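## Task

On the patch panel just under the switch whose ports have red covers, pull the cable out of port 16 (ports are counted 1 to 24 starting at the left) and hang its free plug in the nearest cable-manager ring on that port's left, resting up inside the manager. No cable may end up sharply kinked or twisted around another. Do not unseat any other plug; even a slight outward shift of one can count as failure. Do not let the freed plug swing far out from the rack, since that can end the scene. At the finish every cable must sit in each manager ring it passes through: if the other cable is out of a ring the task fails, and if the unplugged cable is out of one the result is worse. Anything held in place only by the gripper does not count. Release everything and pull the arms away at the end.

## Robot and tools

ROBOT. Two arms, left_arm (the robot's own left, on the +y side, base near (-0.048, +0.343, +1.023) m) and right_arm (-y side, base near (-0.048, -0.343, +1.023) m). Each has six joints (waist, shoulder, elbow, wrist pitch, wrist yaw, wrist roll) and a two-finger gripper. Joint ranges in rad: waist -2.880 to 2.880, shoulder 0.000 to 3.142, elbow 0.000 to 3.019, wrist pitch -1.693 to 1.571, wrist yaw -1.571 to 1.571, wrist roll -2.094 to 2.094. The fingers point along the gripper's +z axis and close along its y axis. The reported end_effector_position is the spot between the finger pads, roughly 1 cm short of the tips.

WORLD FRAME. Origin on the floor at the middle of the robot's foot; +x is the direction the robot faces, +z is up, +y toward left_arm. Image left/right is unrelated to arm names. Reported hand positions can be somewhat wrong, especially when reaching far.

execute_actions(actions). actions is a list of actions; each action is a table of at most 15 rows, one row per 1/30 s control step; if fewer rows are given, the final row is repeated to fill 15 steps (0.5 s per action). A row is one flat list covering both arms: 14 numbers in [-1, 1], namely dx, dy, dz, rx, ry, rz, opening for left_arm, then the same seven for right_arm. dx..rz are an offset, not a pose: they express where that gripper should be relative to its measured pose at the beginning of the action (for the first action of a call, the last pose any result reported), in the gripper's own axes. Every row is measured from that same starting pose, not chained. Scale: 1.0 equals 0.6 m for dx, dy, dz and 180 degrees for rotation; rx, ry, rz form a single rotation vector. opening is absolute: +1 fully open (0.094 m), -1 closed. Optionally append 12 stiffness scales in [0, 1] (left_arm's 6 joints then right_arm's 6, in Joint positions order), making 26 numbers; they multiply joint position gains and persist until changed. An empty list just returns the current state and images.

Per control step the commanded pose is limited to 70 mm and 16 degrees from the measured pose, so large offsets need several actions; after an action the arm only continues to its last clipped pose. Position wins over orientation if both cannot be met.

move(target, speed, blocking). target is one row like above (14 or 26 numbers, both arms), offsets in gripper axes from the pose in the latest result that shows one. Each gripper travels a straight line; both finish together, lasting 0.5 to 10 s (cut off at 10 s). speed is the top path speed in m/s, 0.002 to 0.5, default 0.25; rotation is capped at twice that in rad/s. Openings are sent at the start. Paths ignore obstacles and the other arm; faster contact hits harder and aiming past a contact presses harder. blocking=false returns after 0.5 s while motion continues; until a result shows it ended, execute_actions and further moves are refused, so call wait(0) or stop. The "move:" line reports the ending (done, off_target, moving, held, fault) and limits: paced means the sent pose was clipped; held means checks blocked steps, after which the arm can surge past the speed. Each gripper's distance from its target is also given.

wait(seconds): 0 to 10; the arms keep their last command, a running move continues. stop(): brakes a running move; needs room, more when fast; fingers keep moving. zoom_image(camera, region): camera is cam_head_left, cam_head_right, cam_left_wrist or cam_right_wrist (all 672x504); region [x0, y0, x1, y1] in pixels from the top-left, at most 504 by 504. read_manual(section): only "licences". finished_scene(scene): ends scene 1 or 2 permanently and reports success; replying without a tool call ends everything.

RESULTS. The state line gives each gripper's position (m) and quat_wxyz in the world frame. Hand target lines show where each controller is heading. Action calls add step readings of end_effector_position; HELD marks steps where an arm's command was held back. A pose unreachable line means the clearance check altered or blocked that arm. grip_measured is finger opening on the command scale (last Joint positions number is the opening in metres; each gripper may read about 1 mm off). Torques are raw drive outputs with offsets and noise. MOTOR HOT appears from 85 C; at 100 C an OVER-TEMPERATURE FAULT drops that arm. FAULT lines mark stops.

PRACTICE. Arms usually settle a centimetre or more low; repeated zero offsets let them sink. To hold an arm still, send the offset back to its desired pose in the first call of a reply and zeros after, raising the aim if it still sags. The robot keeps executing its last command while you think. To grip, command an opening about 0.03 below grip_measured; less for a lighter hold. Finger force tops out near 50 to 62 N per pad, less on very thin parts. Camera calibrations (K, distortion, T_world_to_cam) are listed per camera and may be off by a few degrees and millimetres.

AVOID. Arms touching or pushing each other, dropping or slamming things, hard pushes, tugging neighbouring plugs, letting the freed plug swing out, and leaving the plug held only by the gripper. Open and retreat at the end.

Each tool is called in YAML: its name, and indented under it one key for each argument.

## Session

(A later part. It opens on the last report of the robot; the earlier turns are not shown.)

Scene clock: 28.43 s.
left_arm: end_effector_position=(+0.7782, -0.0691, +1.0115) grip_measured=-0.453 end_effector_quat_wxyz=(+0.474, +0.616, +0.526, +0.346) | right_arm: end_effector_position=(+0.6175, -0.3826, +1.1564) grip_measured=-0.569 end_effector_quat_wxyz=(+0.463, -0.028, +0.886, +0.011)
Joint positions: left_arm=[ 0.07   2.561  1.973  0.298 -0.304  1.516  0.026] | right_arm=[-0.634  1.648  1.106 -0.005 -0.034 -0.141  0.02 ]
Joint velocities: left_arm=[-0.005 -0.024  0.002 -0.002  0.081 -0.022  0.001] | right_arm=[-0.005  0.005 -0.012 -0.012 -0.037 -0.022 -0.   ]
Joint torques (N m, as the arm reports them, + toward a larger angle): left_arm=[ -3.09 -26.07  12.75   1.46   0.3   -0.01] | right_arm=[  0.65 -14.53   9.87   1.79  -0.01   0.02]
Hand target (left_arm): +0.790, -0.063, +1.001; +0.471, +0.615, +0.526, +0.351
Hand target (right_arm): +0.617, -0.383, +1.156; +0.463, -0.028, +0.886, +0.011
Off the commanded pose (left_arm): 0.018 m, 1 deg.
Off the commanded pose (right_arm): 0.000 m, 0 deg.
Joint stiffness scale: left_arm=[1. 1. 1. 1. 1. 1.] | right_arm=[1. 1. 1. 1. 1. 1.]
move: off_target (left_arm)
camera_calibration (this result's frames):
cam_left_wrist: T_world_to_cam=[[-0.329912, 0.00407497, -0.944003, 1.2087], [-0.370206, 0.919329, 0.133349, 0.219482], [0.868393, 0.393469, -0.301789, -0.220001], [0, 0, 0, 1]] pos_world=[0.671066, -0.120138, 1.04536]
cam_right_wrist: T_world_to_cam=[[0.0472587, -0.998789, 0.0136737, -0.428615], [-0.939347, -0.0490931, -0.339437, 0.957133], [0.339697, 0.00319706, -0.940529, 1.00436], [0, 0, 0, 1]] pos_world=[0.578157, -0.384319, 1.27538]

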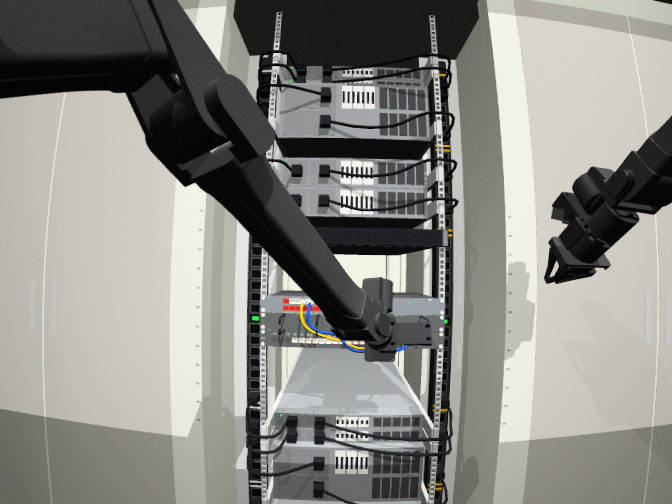

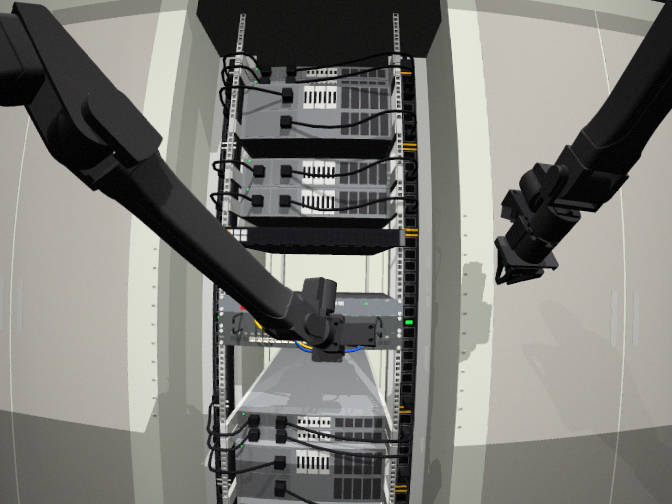

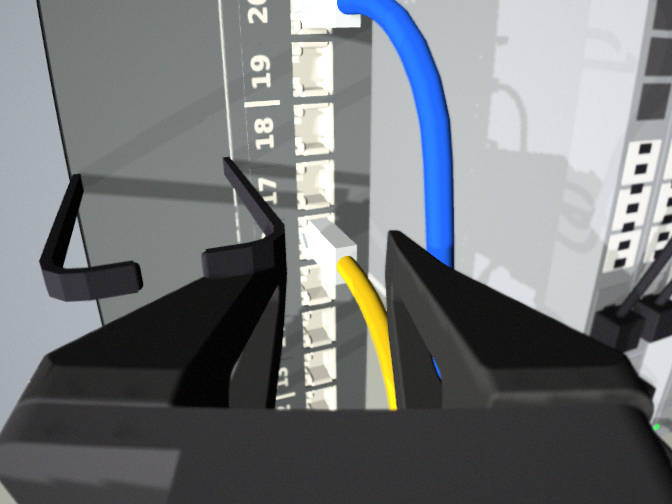

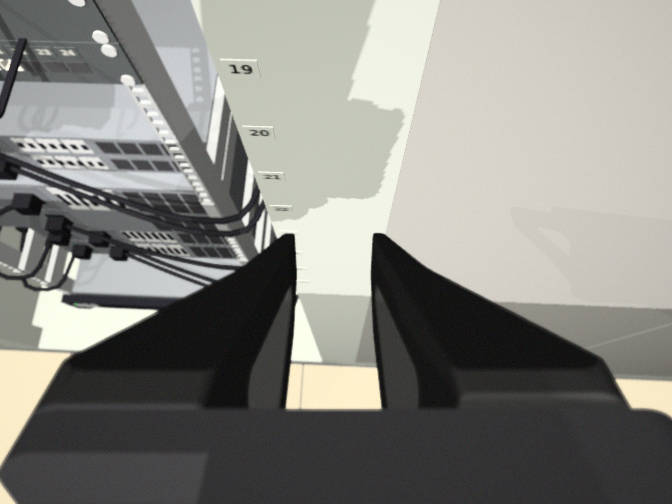

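move:
  target: [0.036,-0.02,0.03,0,0,0,-0.45,0,0,0,0,0,0,-0.57]
  speed: 0.04

Scene clock: 29.73 s.
left_arm: end_effector_position=(+0.7805, -0.0671, +1.0104) grip_measured=-0.453 end_effector_quat_wxyz=(+0.479, +0.620, +0.521, +0.338) | right_arm: end_effector_position=(+0.6175, -0.3826, +1.1564) grip_measured=-0.569 end_effector_quat_wxyz=(+0.463, -0.028, +0.886, +0.011)
Joint positions: left_arm=[ 0.079  2.561  1.973  0.298 -0.274  1.516  0.026] | right_arm=[-0.634  1.648  1.106 -0.005 -0.034 -0.141  0.02 ]
Joint velocities: left_arm=[-0.005 -0.015 -0.002 -0.002  0.022  0.022 -0.001] | right_arm=[ 0.005 -0.015  0.002  0.002 -0.022  0.037 -0.001]
Joint torques (N m, as the arm reports them, + toward a larger angle): left_arm=[ -1.77 -26.18  11.28   2.3    0.14   0.01] | right_arm=[  0.56 -14.6    9.86   1.78  -0.01   0.03]
Hand target (left_arm): +0.793, -0.050, +0.993; +0.473, +0.616, +0.525, +0.347
Hand target (right_arm): +0.617, -0.383, +1.156; +0.463, -0.028, +0.886, +0.011
Off the commanded pose (left_arm): 0.027 m, 1 deg.
Off the commanded pose (right_arm): 0.000 m, 0 deg.
Joint stiffness scale: left_arm=[1. 1. 1. 1. 1. 1.] | right_arm=[1. 1. 1. 1. 1. 1.]
move: off_target (left_arm)
camera_calibration (this result's frames):
cam_left_wrist: T_world_to_cam=[[-0.332335, 0.00299335, -0.943157, 1.20935], [-0.350655, 0.927921, 0.126504, 0.210818], [0.875554, 0.372764, -0.307331, -0.224489], [0, 0, 0, 1]] pos_world=[0.672388, -0.115561, 1.04495]
cam_right_wrist: T_world_to_cam=[[0.0472587, -0.998789, 0.0136737, -0.428615], [-0.939347, -0.0490931, -0.339437, 0.957133], [0.339697, 0.00319706, -0.940529, 1.00436], [0, 0, 0, 1]] pos_world=[0.578157, -0.384319, 1.27538]

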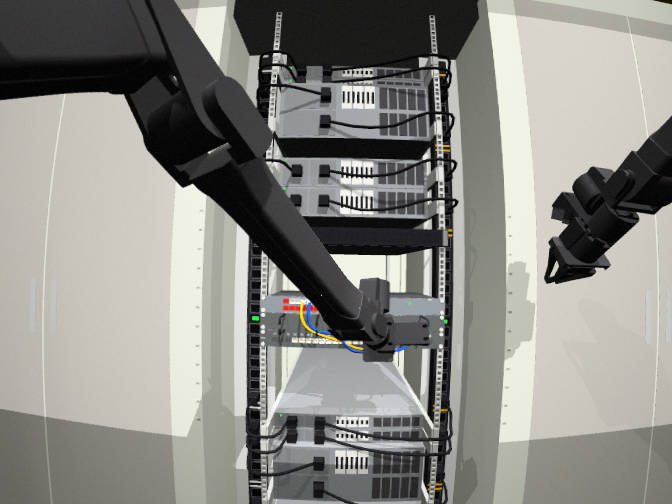

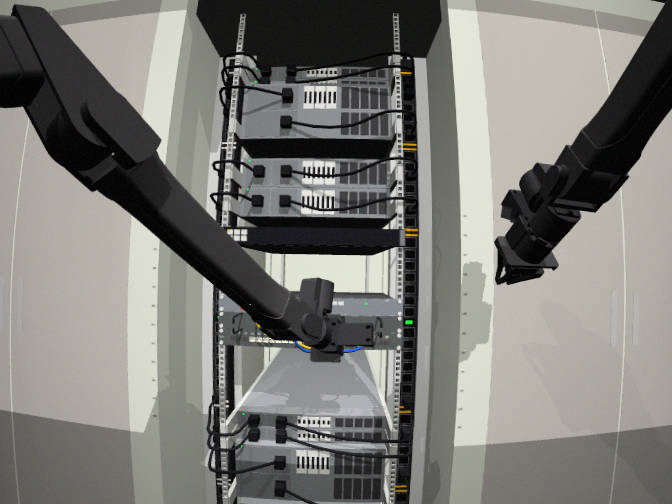

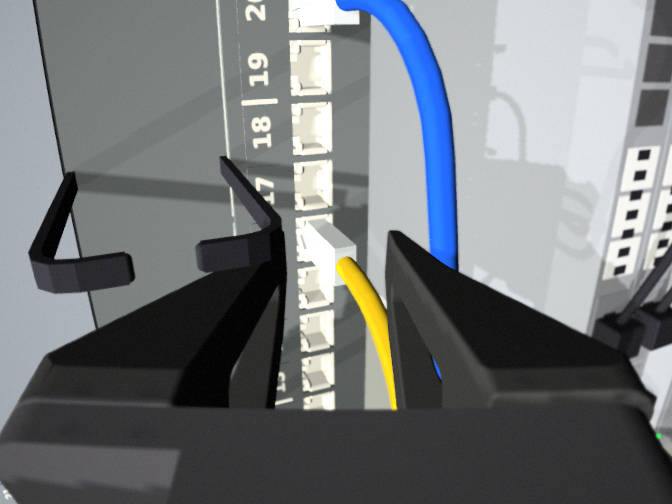

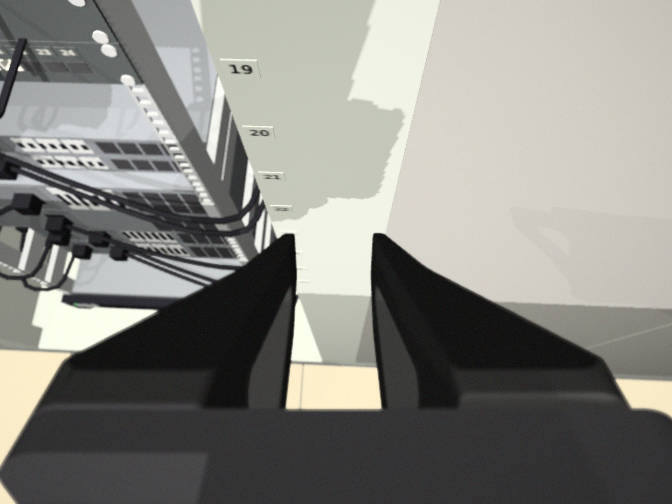

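move:
  target: [0.055,-0.022,0.04,0,0,0,-0.45,0,0,0,0,0,0,-0.57]
  speed: 0.04

Scene clock: 31.43 s.
left_arm: end_effector_position=(+0.7820, -0.0672, +1.0079) grip_measured=-0.453 end_effector_quat_wxyz=(+0.488, +0.628, +0.512, +0.325) | right_arm: end_effector_position=(+0.6175, -0.3826, +1.1564) grip_measured=-0.569 end_effector_quat_wxyz=(+0.463, -0.028, +0.886, +0.011)
Joint positions: left_arm=[ 0.089  2.563  1.973  0.298 -0.224  1.518  0.026] | right_arm=[-0.634  1.648  1.106 -0.005 -0.034 -0.141  0.02 ]
Joint velocities: left_arm=[-0.005  0.005 -0.007 -0.007 -0.007  0.007  0.001] | right_arm=[ 0.005 -0.005 -0.002  0.002 -0.007  0.007  0.   ]
Joint torques (N m, as the arm reports them, + toward a larger angle): left_arm=[ -0.76 -25.82  11.9    2.3    0.03   0.03] | right_arm=[  0.52 -14.55   9.87   1.8   -0.01   0.02]
Hand target (left_arm): +0.801, -0.039, +0.988; +0.479, +0.620, +0.521, +0.339
Hand target (right_arm): +0.617, -0.383, +1.156; +0.463, -0.028, +0.886, +0.011
Off the commanded pose (left_arm): 0.041 m, 2 deg.
Off the commanded pose (right_arm): 0.000 m, 0 deg.
Joint stiffness scale: left_arm=[1. 1. 1. 1. 1. 1.] | right_arm=[1. 1. 1. 1. 1. 1.]
move: off_target (left_arm)
camera_calibration (this result's frames):
cam_left_wrist: T_world_to_cam=[[-0.336382, 0.00464959, -0.941714, 1.20938], [-0.314441, 0.942043, 0.11697, 0.193953], [0.887679, 0.33546, -0.315424, -0.230318], [0, 0, 0, 1]] pos_world=[0.672249, -0.111072, 1.04355]
cam_right_wrist: T_world_to_cam=[[0.0472587, -0.998789, 0.0136737, -0.428615], [-0.939347, -0.0490931, -0.339437, 0.957133], [0.339697, 0.00319706, -0.940529, 1.00436], [0, 0, 0, 1]] pos_world=[0.578157, -0.384319, 1.27538]

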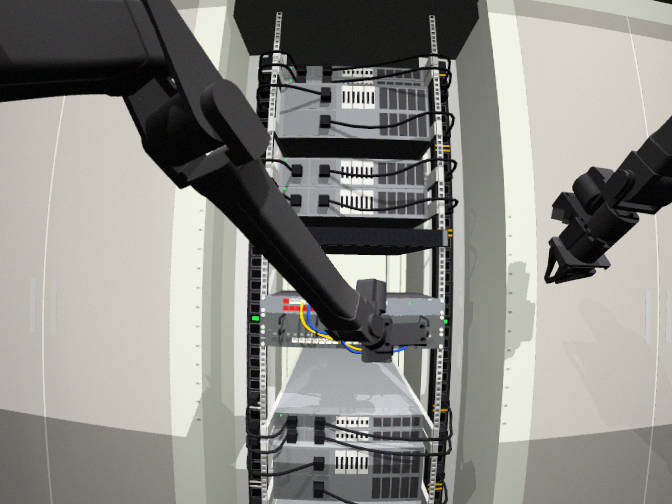

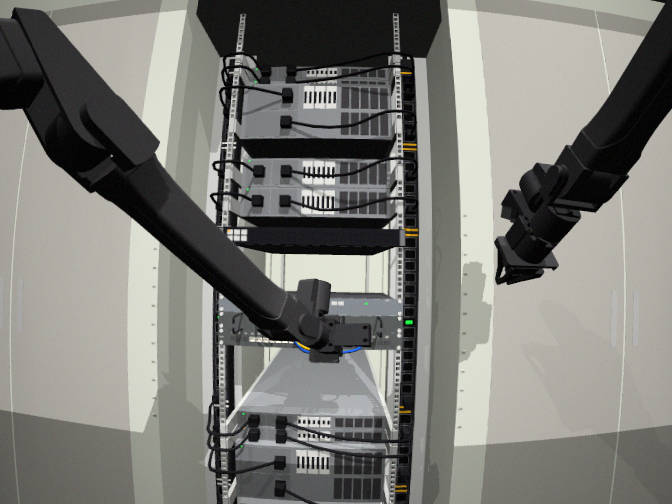

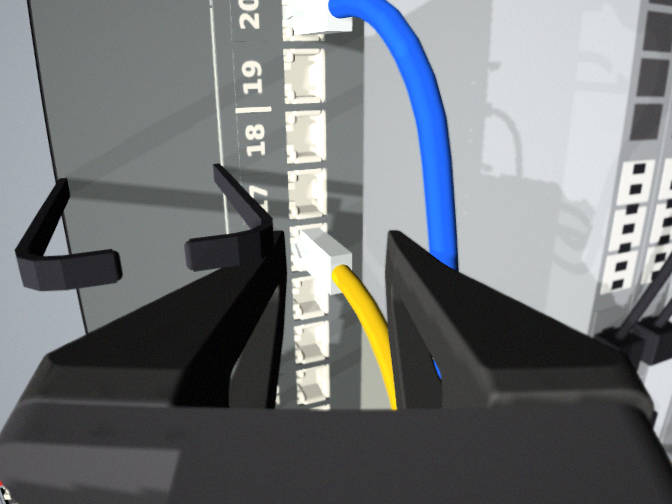

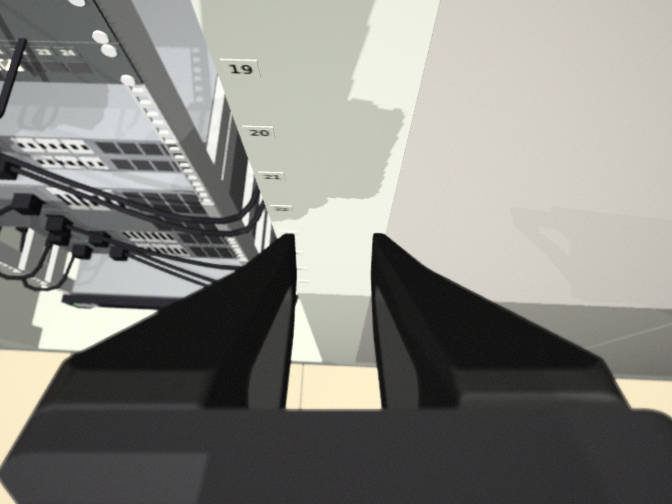

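move:
  target: [0,0,-0.05,0,0,0,-0.45,0,0,0,0,0,0,-0.57]
  speed: 0.05

move:
  target: [0.06,0,0,0,0,0,-0.45,0,0,0,0,0,0,-0.57]
  speed: 0.05

move:
  target: [0.015,0.025,0.09,0,0,0,-0.45,0,0,0,0,0,0,-0.57]
  speed: 0.05

Scene clock: 32.70 s.
left_arm: end_effector_position=(+0.7601, -0.0537, +1.0144) grip_measured=-0.453 end_effector_quat_wxyz=(+0.484, +0.629, +0.514, +0.325) | right_arm: end_effector_position=(+0.6175, -0.3826, +1.1564) grip_measured=-0.569 end_effector_quat_wxyz=(+0.463, -0.028, +0.886, +0.011)
Joint positions: left_arm=[ 0.089  2.488  1.841  0.347 -0.23   1.519  0.026] | right_arm=[-0.634  1.648  1.106 -0.005 -0.034 -0.141  0.02 ]
Joint velocities: left_arm=[ 0.005  0.005  0.002 -0.007 -0.022 -0.007 -0.   ] | right_arm=[-0.005 -0.005 -0.002 -0.012  0.007  0.022  0.   ]
Joint torques (N m, as the arm reports them, + toward a larger angle): left_arm=[ -4.72 -28.88   7.34   2.38   0.06  -0.12] | right_arm=[  0.57 -14.54   9.85   1.79  -0.01   0.02]
Hand target (left_arm): +0.755, -0.059, +1.018; +0.488, +0.628, +0.513, +0.325
Hand target (right_arm): +0.617, -0.383, +1.156; +0.463, -0.028, +0.886, +0.011
Off the commanded pose (left_arm): 0.008 m, 1 deg.
Off the commanded pose (right_arm): 0.000 m, 0 deg.
Joint stiffness scale: left_arm=[1. 1. 1. 1. 1. 1.] | right_arm=[1. 1. 1. 1. 1. 1.]
move: done
camera_calibration (this result's frames):
cam_left_wrist: T_world_to_cam=[[-0.342579, 0.00886131, -0.939447, 1.21069], [-0.317443, 0.940052, 0.124626, 0.16805], [0.884234, 0.340915, -0.31923, -0.206576], [0, 0, 0, 1]] pos_world=[0.650765, -0.0982796, 1.05049]
cam_right_wrist: T_world_to_cam=[[0.0472587, -0.998789, 0.0136737, -0.428615], [-0.939347, -0.0490931, -0.339437, 0.957133], [0.339697, 0.00319706, -0.940529, 1.00436], [0, 0, 0, 1]] pos_world=[0.578157, -0.384319, 1.27538]

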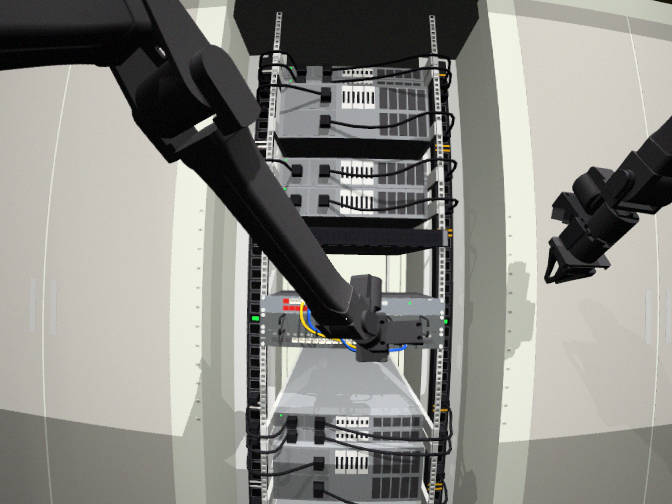

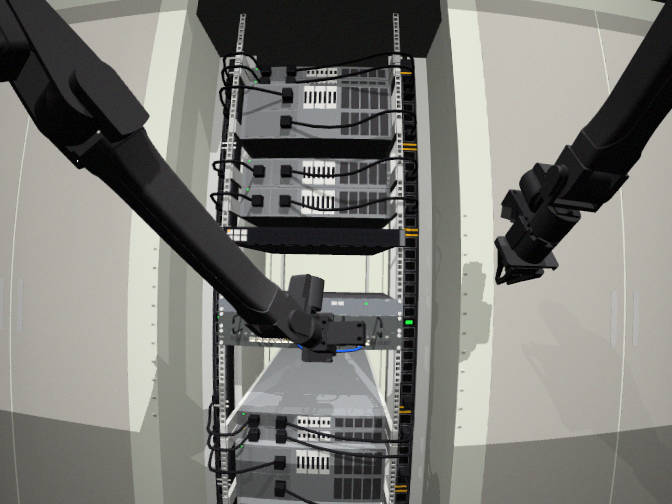

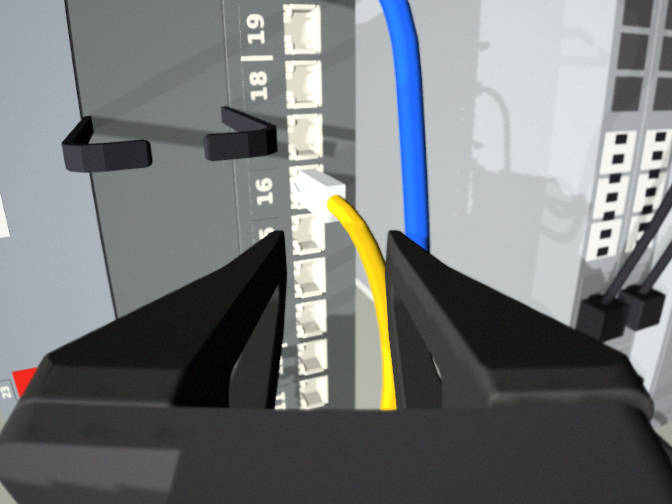

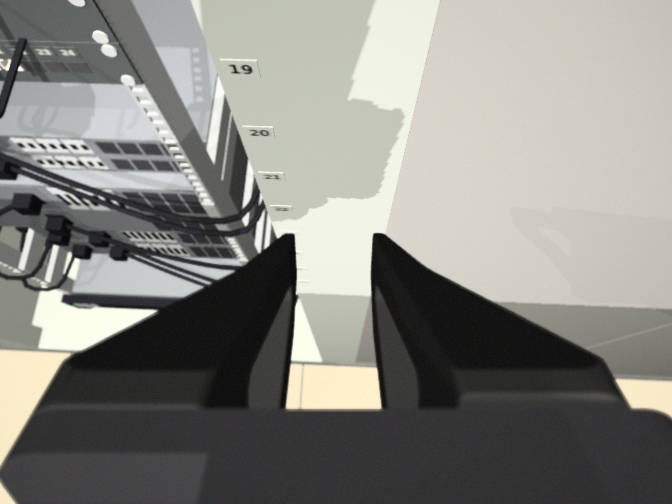

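Scene clock: 33.67 s.
left_arm: end_effector_position=(+0.7596, -0.0449, +1.0110) grip_measured=-0.453 end_effector_quat_wxyz=(+0.490, +0.635, +0.508, +0.313) | right_arm: end_effector_position=(+0.6175, -0.3826, +1.1564) grip_measured=-0.569 end_effector_quat_wxyz=(+0.463, -0.028, +0.886, +0.011)
Joint positions: left_arm=[ 0.106  2.478  1.816  0.358 -0.181  1.522  0.026] | right_arm=[-0.634  1.648  1.106 -0.005 -0.034 -0.141  0.02 ]
Joint velocities: left_arm=[-0.024 -0.005 -0.002  0.002 -0.037 -0.007 -0.   ] | right_arm=[-0.005 -0.015  0.007 -0.002 -0.007 -0.037  0.   ]
Joint torques (N m, as the arm reports them, + toward a larger angle): left_arm=[ -1.51 -28.97   7.2    2.37   0.03   0.  ] | right_arm=[  0.61 -14.58   9.87   1.8   -0.01   0.02]
Hand target (left_arm): +0.769, -0.019, +1.011; +0.483, +0.629, +0.514, +0.326
Hand target (right_arm): +0.617, -0.383, +1.156; +0.463, -0.028, +0.886, +0.011
Off the commanded pose (left_arm): 0.028 m, 2 deg.
Off the commanded pose (right_arm): 0.000 m, 0 deg.
Joint stiffness scale: left_arm=[1. 1. 1. 1. 1. 1.] | right_arm=[1. 1. 1. 1. 1. 1.]
move: off_target (left_arm)
camera_calibration (this result's frames):
cam_left_wrist: T_world_to_cam=[[-0.348739, 0.0102645, -0.937164, 1.20968], [-0.288325, 0.950271, 0.1177, 0.145409], [0.891768, 0.311254, -0.328437, -0.207998], [0, 0, 0, 1]] pos_world=[0.649274, -0.0858548, 1.04824]
cam_right_wrist: T_world_to_cam=[[0.0472587, -0.998789, 0.0136737, -0.428615], [-0.939347, -0.0490931, -0.339437, 0.957133], [0.339697, 0.00319706, -0.940529, 1.00436], [0, 0, 0, 1]] pos_world=[0.578157, -0.384319, 1.27538]

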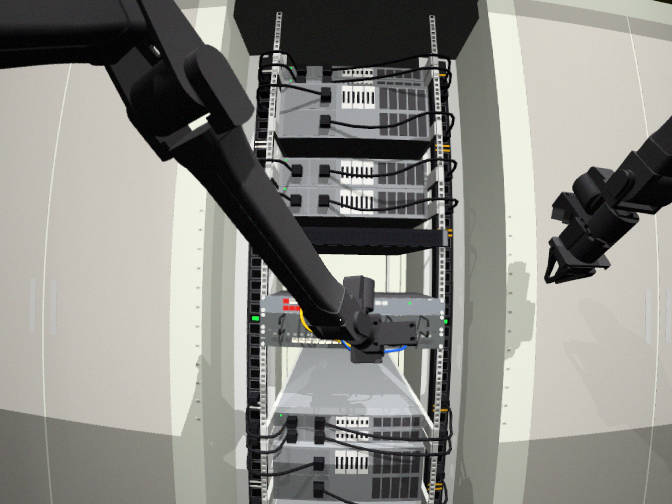

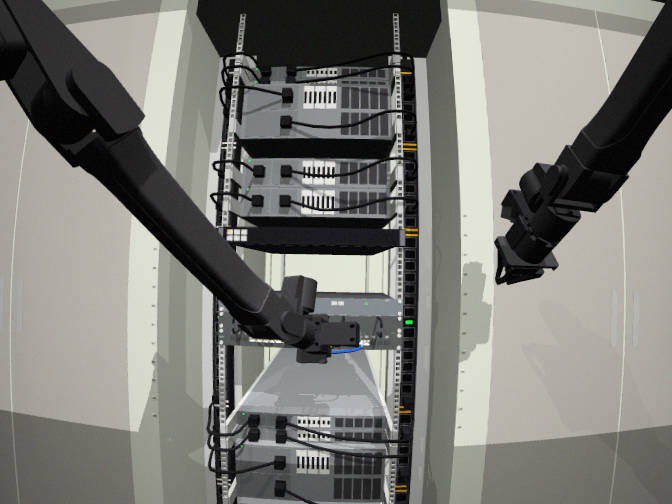

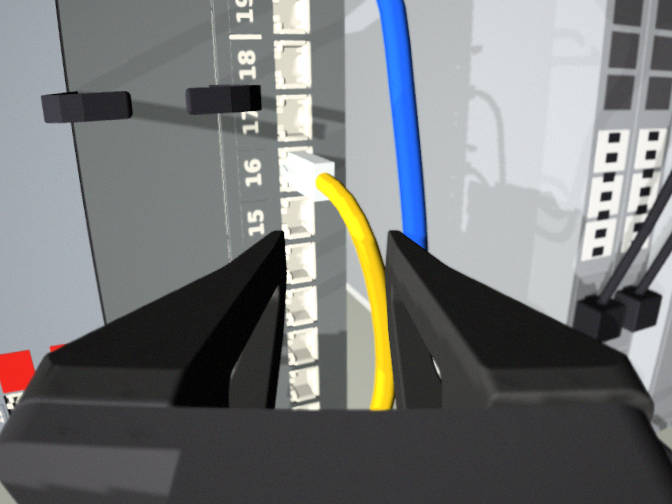

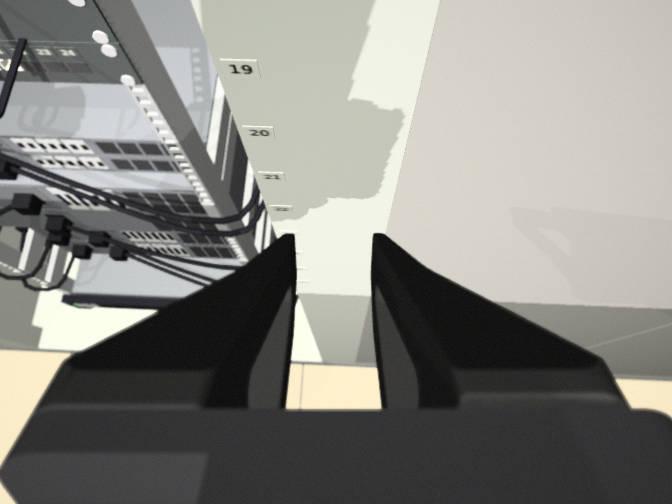

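Scene clock: 35.13 s.
left_arm: end_effector_position=(+0.7931, -0.0644, +1.0037) grip_measured=-0.452 end_effector_quat_wxyz=(+0.486, +0.645, +0.507, +0.303) | right_arm: end_effector_position=(+0.6175, -0.3826, +1.1564) grip_measured=-0.569 end_effector_quat_wxyz=(+0.463, -0.028, +0.886, +0.011)
Joint positions: left_arm=[ 0.109  2.58   2.026  0.226 -0.16   1.522  0.026] | right_arm=[-0.634  1.648  1.106 -0.005 -0.034 -0.141  0.02 ]
Joint velocities: left_arm=[-0.005  0.005  0.002 -0.007 -0.007  0.007  0.001] | right_arm=[-0.005 -0.024 -0.007  0.002 -0.022 -0.081  0.   ]
Joint torques (N m, as the arm reports them, + toward a larger angle): left_arm=[ -2.35 -27.31  13.68   1.7    0.3   -0.01] | right_arm=[  0.57 -14.58   9.84   1.79  -0.01   0.02]
Hand target (left_arm): +0.813, -0.050, +1.007; +0.490, +0.635, +0.508, +0.314
Hand target (right_arm): +0.617, -0.383, +1.156; +0.463, -0.028, +0.886, +0.011
Off the commanded pose (left_arm): 0.026 m, 2 deg.
Off the commanded pose (right_arm): 0.000 m, 0 deg.
Joint stiffness scale: left_arm=[1. 1. 1. 1. 1. 1.] | right_arm=[1. 1. 1. 1. 1. 1.]
move: off_target (left_arm)
camera_calibration (this result's frames):
cam_left_wrist: T_world_to_cam=[[-0.368882, 0.0208776, -0.929242, 1.22341], [-0.267238, 0.955152, 0.127546, 0.14818], [0.89023, 0.295378, -0.346759, -0.215604], [0, 0, 0, 1]] pos_world=[0.68283, -0.103392, 1.04318]
cam_right_wrist: T_world_to_cam=[[0.0472587, -0.998789, 0.0136737, -0.428615], [-0.939347, -0.0490931, -0.339437, 0.957133], [0.339697, 0.00319706, -0.940529, 1.00436], [0, 0, 0, 1]] pos_world=[0.578157, -0.384319, 1.27538]

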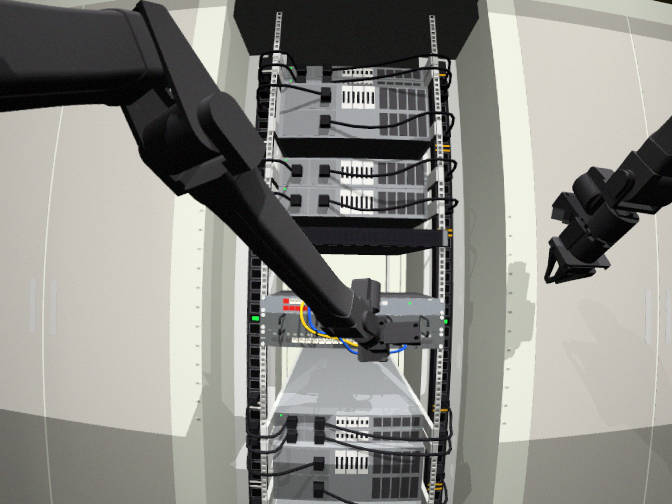

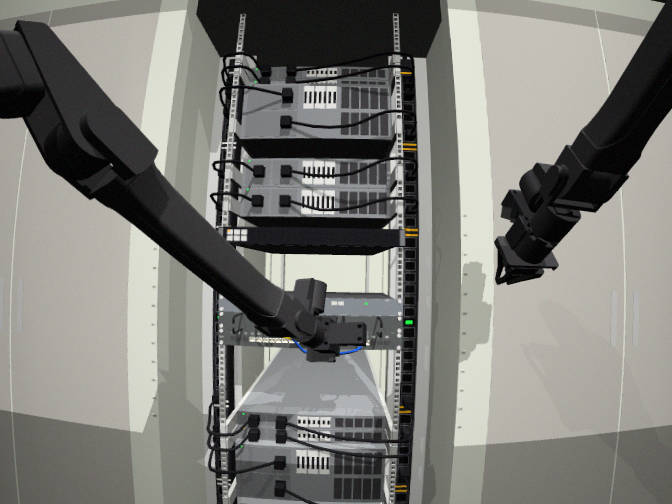

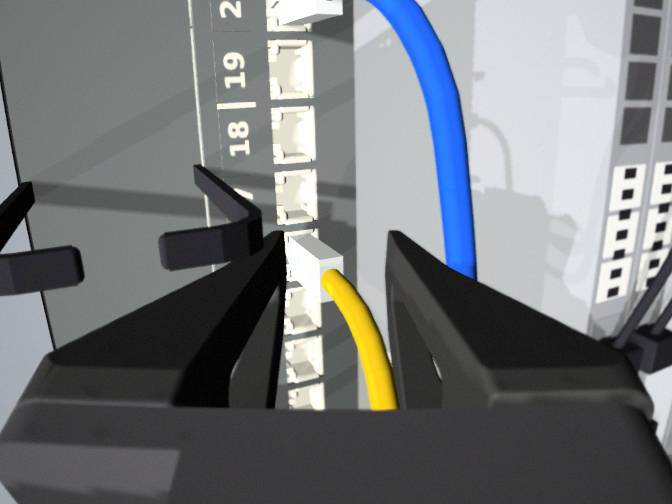

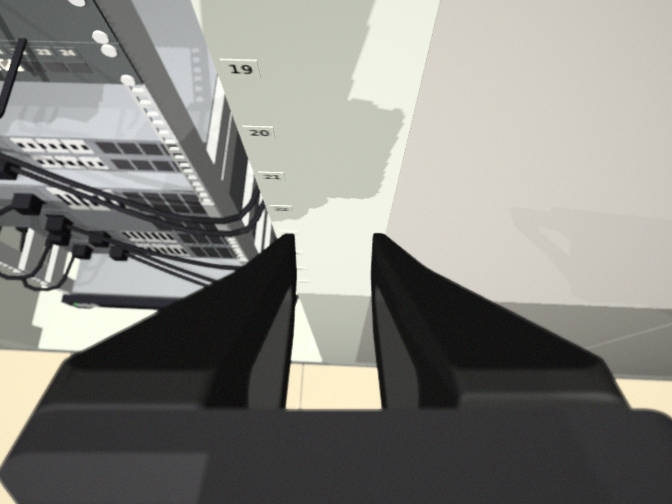

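move:
  target: [0.065,0.028,0.035,0,0,0,-0.45,0,0,0,0,0,0,-0.57]
  speed: 0.04

Scene clock: 37.27 s.
left_arm: end_effector_position=(+0.7995, -0.0591, +1.0038) grip_measured=-0.452 end_effector_quat_wxyz=(+0.485, +0.657, +0.502, +0.284) | right_arm: end_effector_position=(+0.6175, -0.3826, +1.1564) grip_measured=-0.569 end_effector_quat_wxyz=(+0.463, -0.028, +0.886, +0.011)
Joint positions: left_arm=[ 0.127  2.58   2.05   0.176 -0.106  1.526  0.026] | right_arm=[-0.634  1.648  1.106 -0.005 -0.034 -0.141  0.02 ]
Joint velocities: left_arm=[-0.005  0.005  0.007  0.002  0.022  0.022  0.   ] | right_arm=[-0.024 -0.015 -0.002 -0.007 -0.037  0.022  0.   ]
Joint torques (N m, as the arm reports them, + toward a larger angle): left_arm=[ -1.06 -27.19  13.67   1.76   0.07   0.04] | right_arm=[  0.61 -14.51   9.85   1.82  -0.01   0.02]
Hand target (left_arm): +0.825, -0.032, +1.009; +0.486, +0.645, +0.506, +0.303
Hand target (right_arm): +0.617, -0.383, +1.156; +0.463, -0.028, +0.886, +0.011
Off the commanded pose (left_arm): 0.039 m, 3 deg.
Off the commanded pose (right_arm): 0.000 m, 0 deg.
Joint stiffness scale: left_arm=[1. 1. 1. 1. 1. 1.] | right_arm=[1. 1. 1. 1. 1. 1.]
move: off_target (left_arm)
camera_calibration (this result's frames):
cam_left_wrist: T_world_to_cam=[[-0.393438, 0.0319634, -0.918795, 1.23561], [-0.22861, 0.964603, 0.13145, 0.11051], [0.890474, 0.261764, -0.372204, -0.199487], [0, 0, 0, 1]] pos_world=[0.689035, -0.0938738, 1.04649]
cam_right_wrist: T_world_to_cam=[[0.0472587, -0.998789, 0.0136737, -0.428615], [-0.939347, -0.0490931, -0.339437, 0.957133], [0.339697, 0.00319706, -0.940529, 1.00436], [0, 0, 0, 1]] pos_world=[0.578157, -0.384319, 1.27538]

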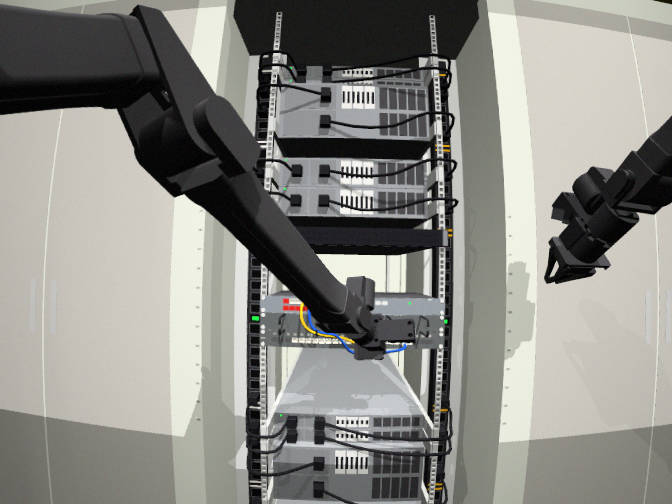

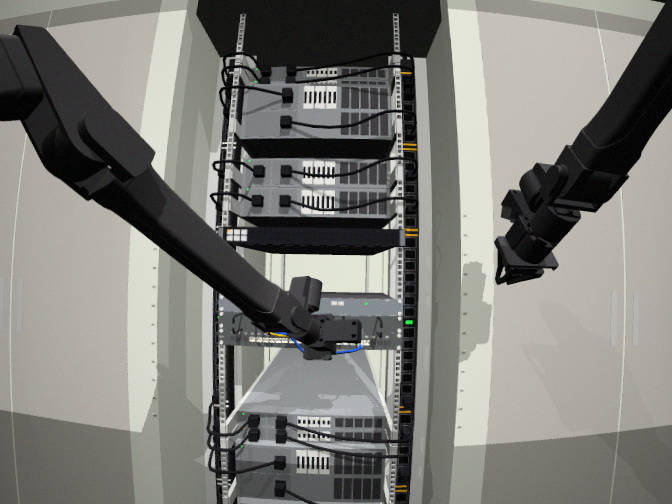

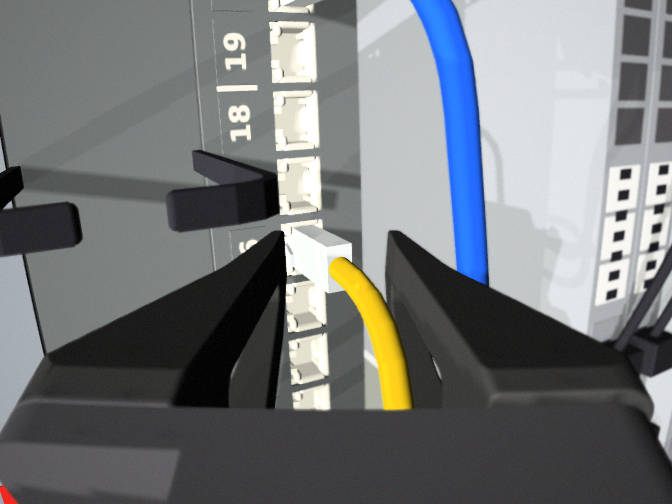

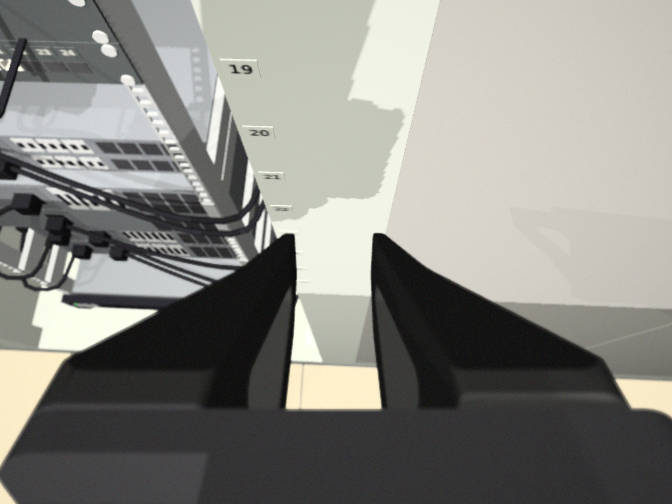

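move:
  target: [0.075,0.03,0.05,-0.04,0.02,0,-0.45,0,0,0,0,0,0,-0.57]
  speed: 0.04

Scene clock: 41.17 s.
left_arm: end_effector_position=(+0.8070, -0.0584, +1.0025) grip_measured=-0.452 end_effector_quat_wxyz=(+0.502, +0.640, +0.492, +0.311) | right_arm: end_effector_position=(+0.6175, -0.3826, +1.1564) grip_measured=-0.569 end_effector_quat_wxyz=(+0.463, -0.028, +0.886, +0.011)
Joint positions: left_arm=[ 0.128  2.614  2.067  0.263 -0.126  1.547  0.026] | right_arm=[-0.634  1.648  1.106 -0.005 -0.034 -0.141  0.02 ]
Joint velocities: left_arm=[-0.005 -0.005  0.007  0.002 -0.022 -0.037  0.001] | right_arm=[ 0.015 -0.015 -0.017 -0.012 -0.022  0.037  0.001]
Joint torques (N m, as the arm reports them, + toward a larger angle): left_arm=[ -0.17 -26.38  14.98   2.85   0.03  -0.03] | right_arm=[  0.57 -14.5    9.86   1.79  -0.01   0.02]
Hand target (left_arm): +0.839, -0.023, +1.006; +0.509, +0.617, +0.498, +0.337
Hand target (right_arm): +0.617, -0.383, +1.156; +0.463, -0.028, +0.886, +0.011
Off the commanded pose (left_arm): 0.050 m, 4 deg.
Off the commanded pose (right_arm): 0.000 m, 0 deg.
Joint stiffness scale: left_arm=[1. 1. 1. 1. 1. 1.] | right_arm=[1. 1. 1. 1. 1. 1.]
move: off_target (left_arm)
camera_calibration (this result's frames):
cam_left_wrist: T_world_to_cam=[[-0.327292, 0.0193499, -0.944725, 1.20917], [-0.256185, 0.960527, 0.108427, 0.156899], [0.909533, 0.277512, -0.309415, -0.284281], [0, 0, 0, 1]] pos_world=[0.69451, -0.0952123, 1.03736]
cam_right_wrist: T_world_to_cam=[[0.0472587, -0.998789, 0.0136737, -0.428615], [-0.939347, -0.0490931, -0.339437, 0.957133], [0.339697, 0.00319706, -0.940529, 1.00436], [0, 0, 0, 1]] pos_world=[0.578157, -0.384319, 1.27538]

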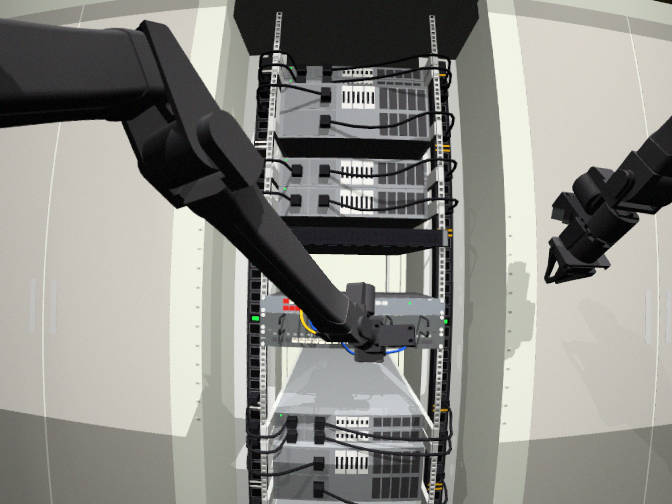

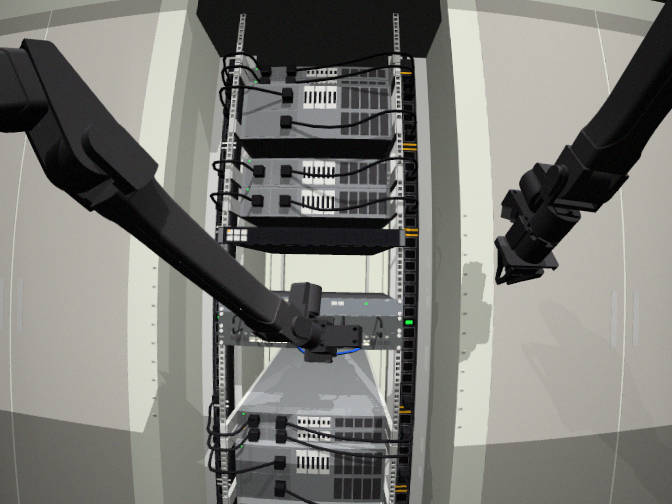

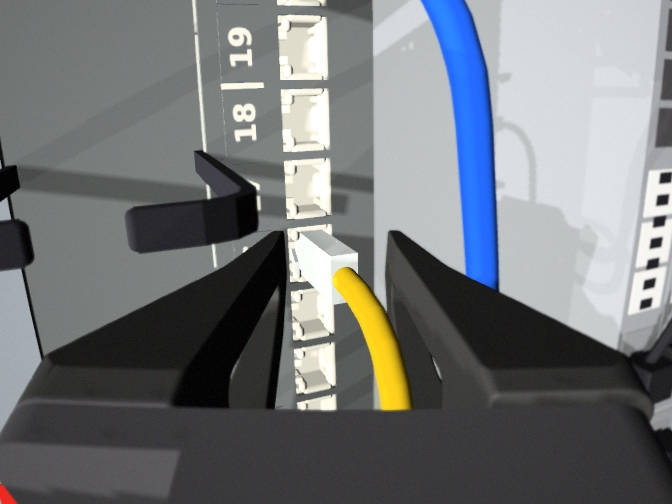

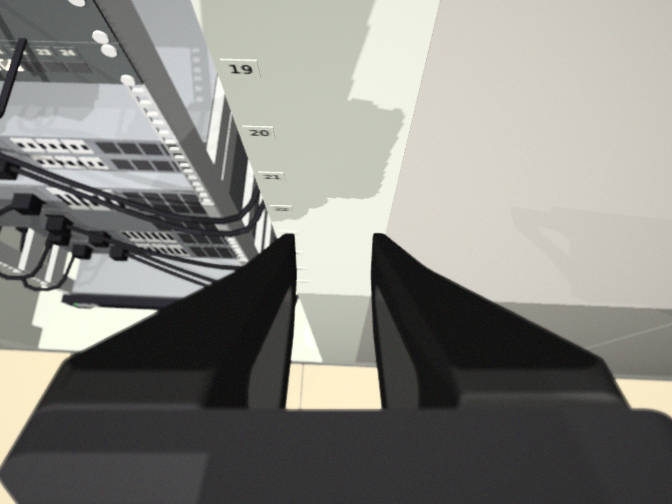

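move:
  target: [0.03,0.01,0.045,0,0.04,0,-0.62,0,0,0,0,0,0,-0.57]
  speed: 0.04

Scene clock: 43.53 s.
left_arm: end_effector_position=(+0.8088, -0.0576, +1.0018) grip_measured=-0.617 end_effector_quat_wxyz=(+0.458, +0.634, +0.521, +0.342) | right_arm: end_effector_position=(+0.6175, -0.3826, +1.1564) grip_measured=-0.569 end_effector_quat_wxyz=(+0.463, -0.028, +0.886, +0.011)
Joint positions: left_arm=[ 0.105  2.623  2.111  0.187 -0.264  1.547  0.018] | right_arm=[-0.634  1.648  1.106 -0.005 -0.034 -0.141  0.02 ]
Joint velocities: left_arm=[-0.005 -0.005 -0.022 -0.002  0.022 -0.037 -0.001] | right_arm=[-0.005  0.005  0.007 -0.007  0.037 -0.007 -0.001]
Joint torques (N m, as the arm reports them, + toward a larger angle): left_arm=[ -2.29 -25.16  17.22   1.8    0.69  -0.09] | right_arm=[  0.51 -14.5    9.84   1.79  -0.01   0.02]
Hand target (left_arm): +0.832, -0.047, +0.999; +0.470, +0.620, +0.522, +0.350
Hand target (right_arm): +0.617, -0.383, +1.156; +0.463, -0.028, +0.886, +0.011
Off the commanded pose (left_arm): 0.031 m, 2 deg.
Off the commanded pose (right_arm): 0.000 m, 0 deg.
Joint stiffness scale: left_arm=[1. 1. 1. 1. 1. 1.] | right_arm=[1. 1. 1. 1. 1. 1.]
move: off_target (left_arm)
camera_calibration (this result's frames):
cam_left_wrist: T_world_to_cam=[[-0.357117, 0.0431206, -0.933064, 1.22293], [-0.349048, 0.920404, 0.176129, 0.161549], [0.86639, 0.388583, -0.313641, -0.240812], [0, 0, 0, 1]] pos_world=[0.701755, -0.107849, 1.03709]
cam_right_wrist: T_world_to_cam=[[0.0472587, -0.998789, 0.0136737, -0.428615], [-0.939347, -0.0490931, -0.339437, 0.957133], [0.339697, 0.00319706, -0.940529, 1.00436], [0, 0, 0, 1]] pos_world=[0.578157, -0.384319, 1.27538]

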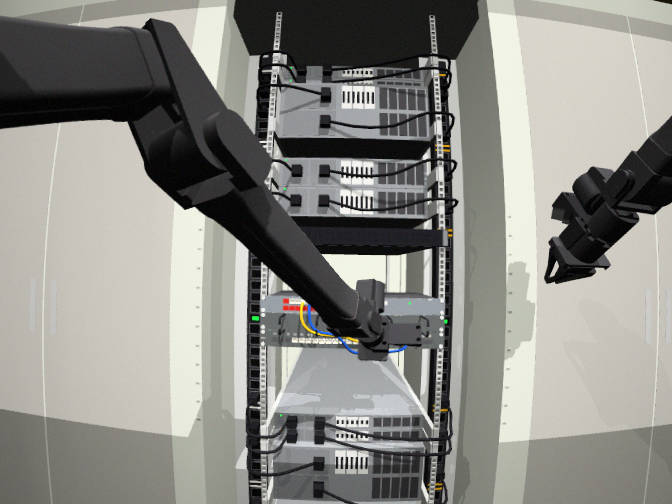

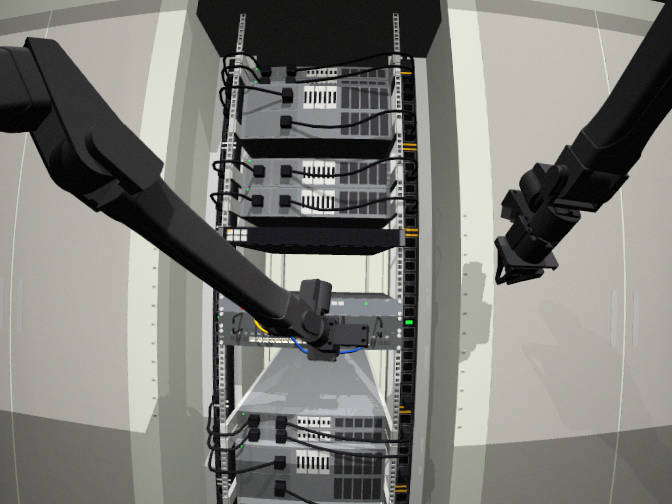

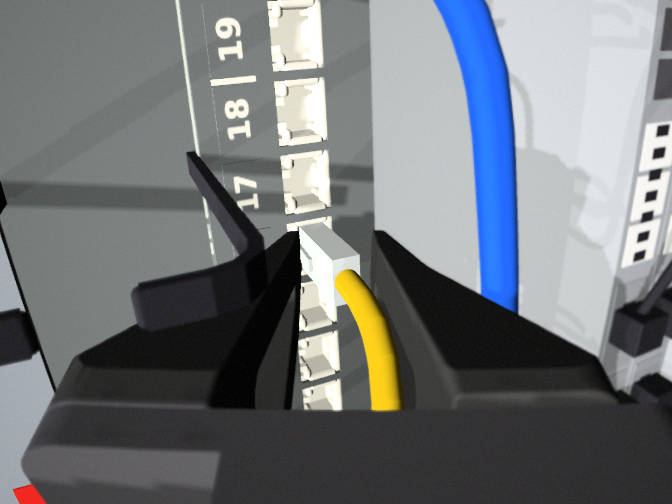

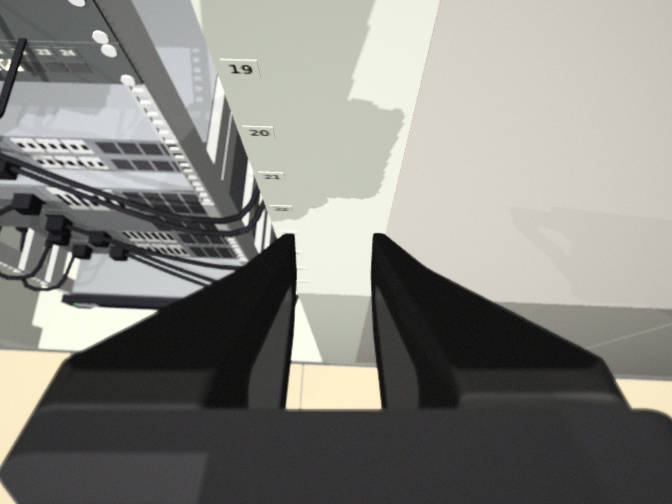

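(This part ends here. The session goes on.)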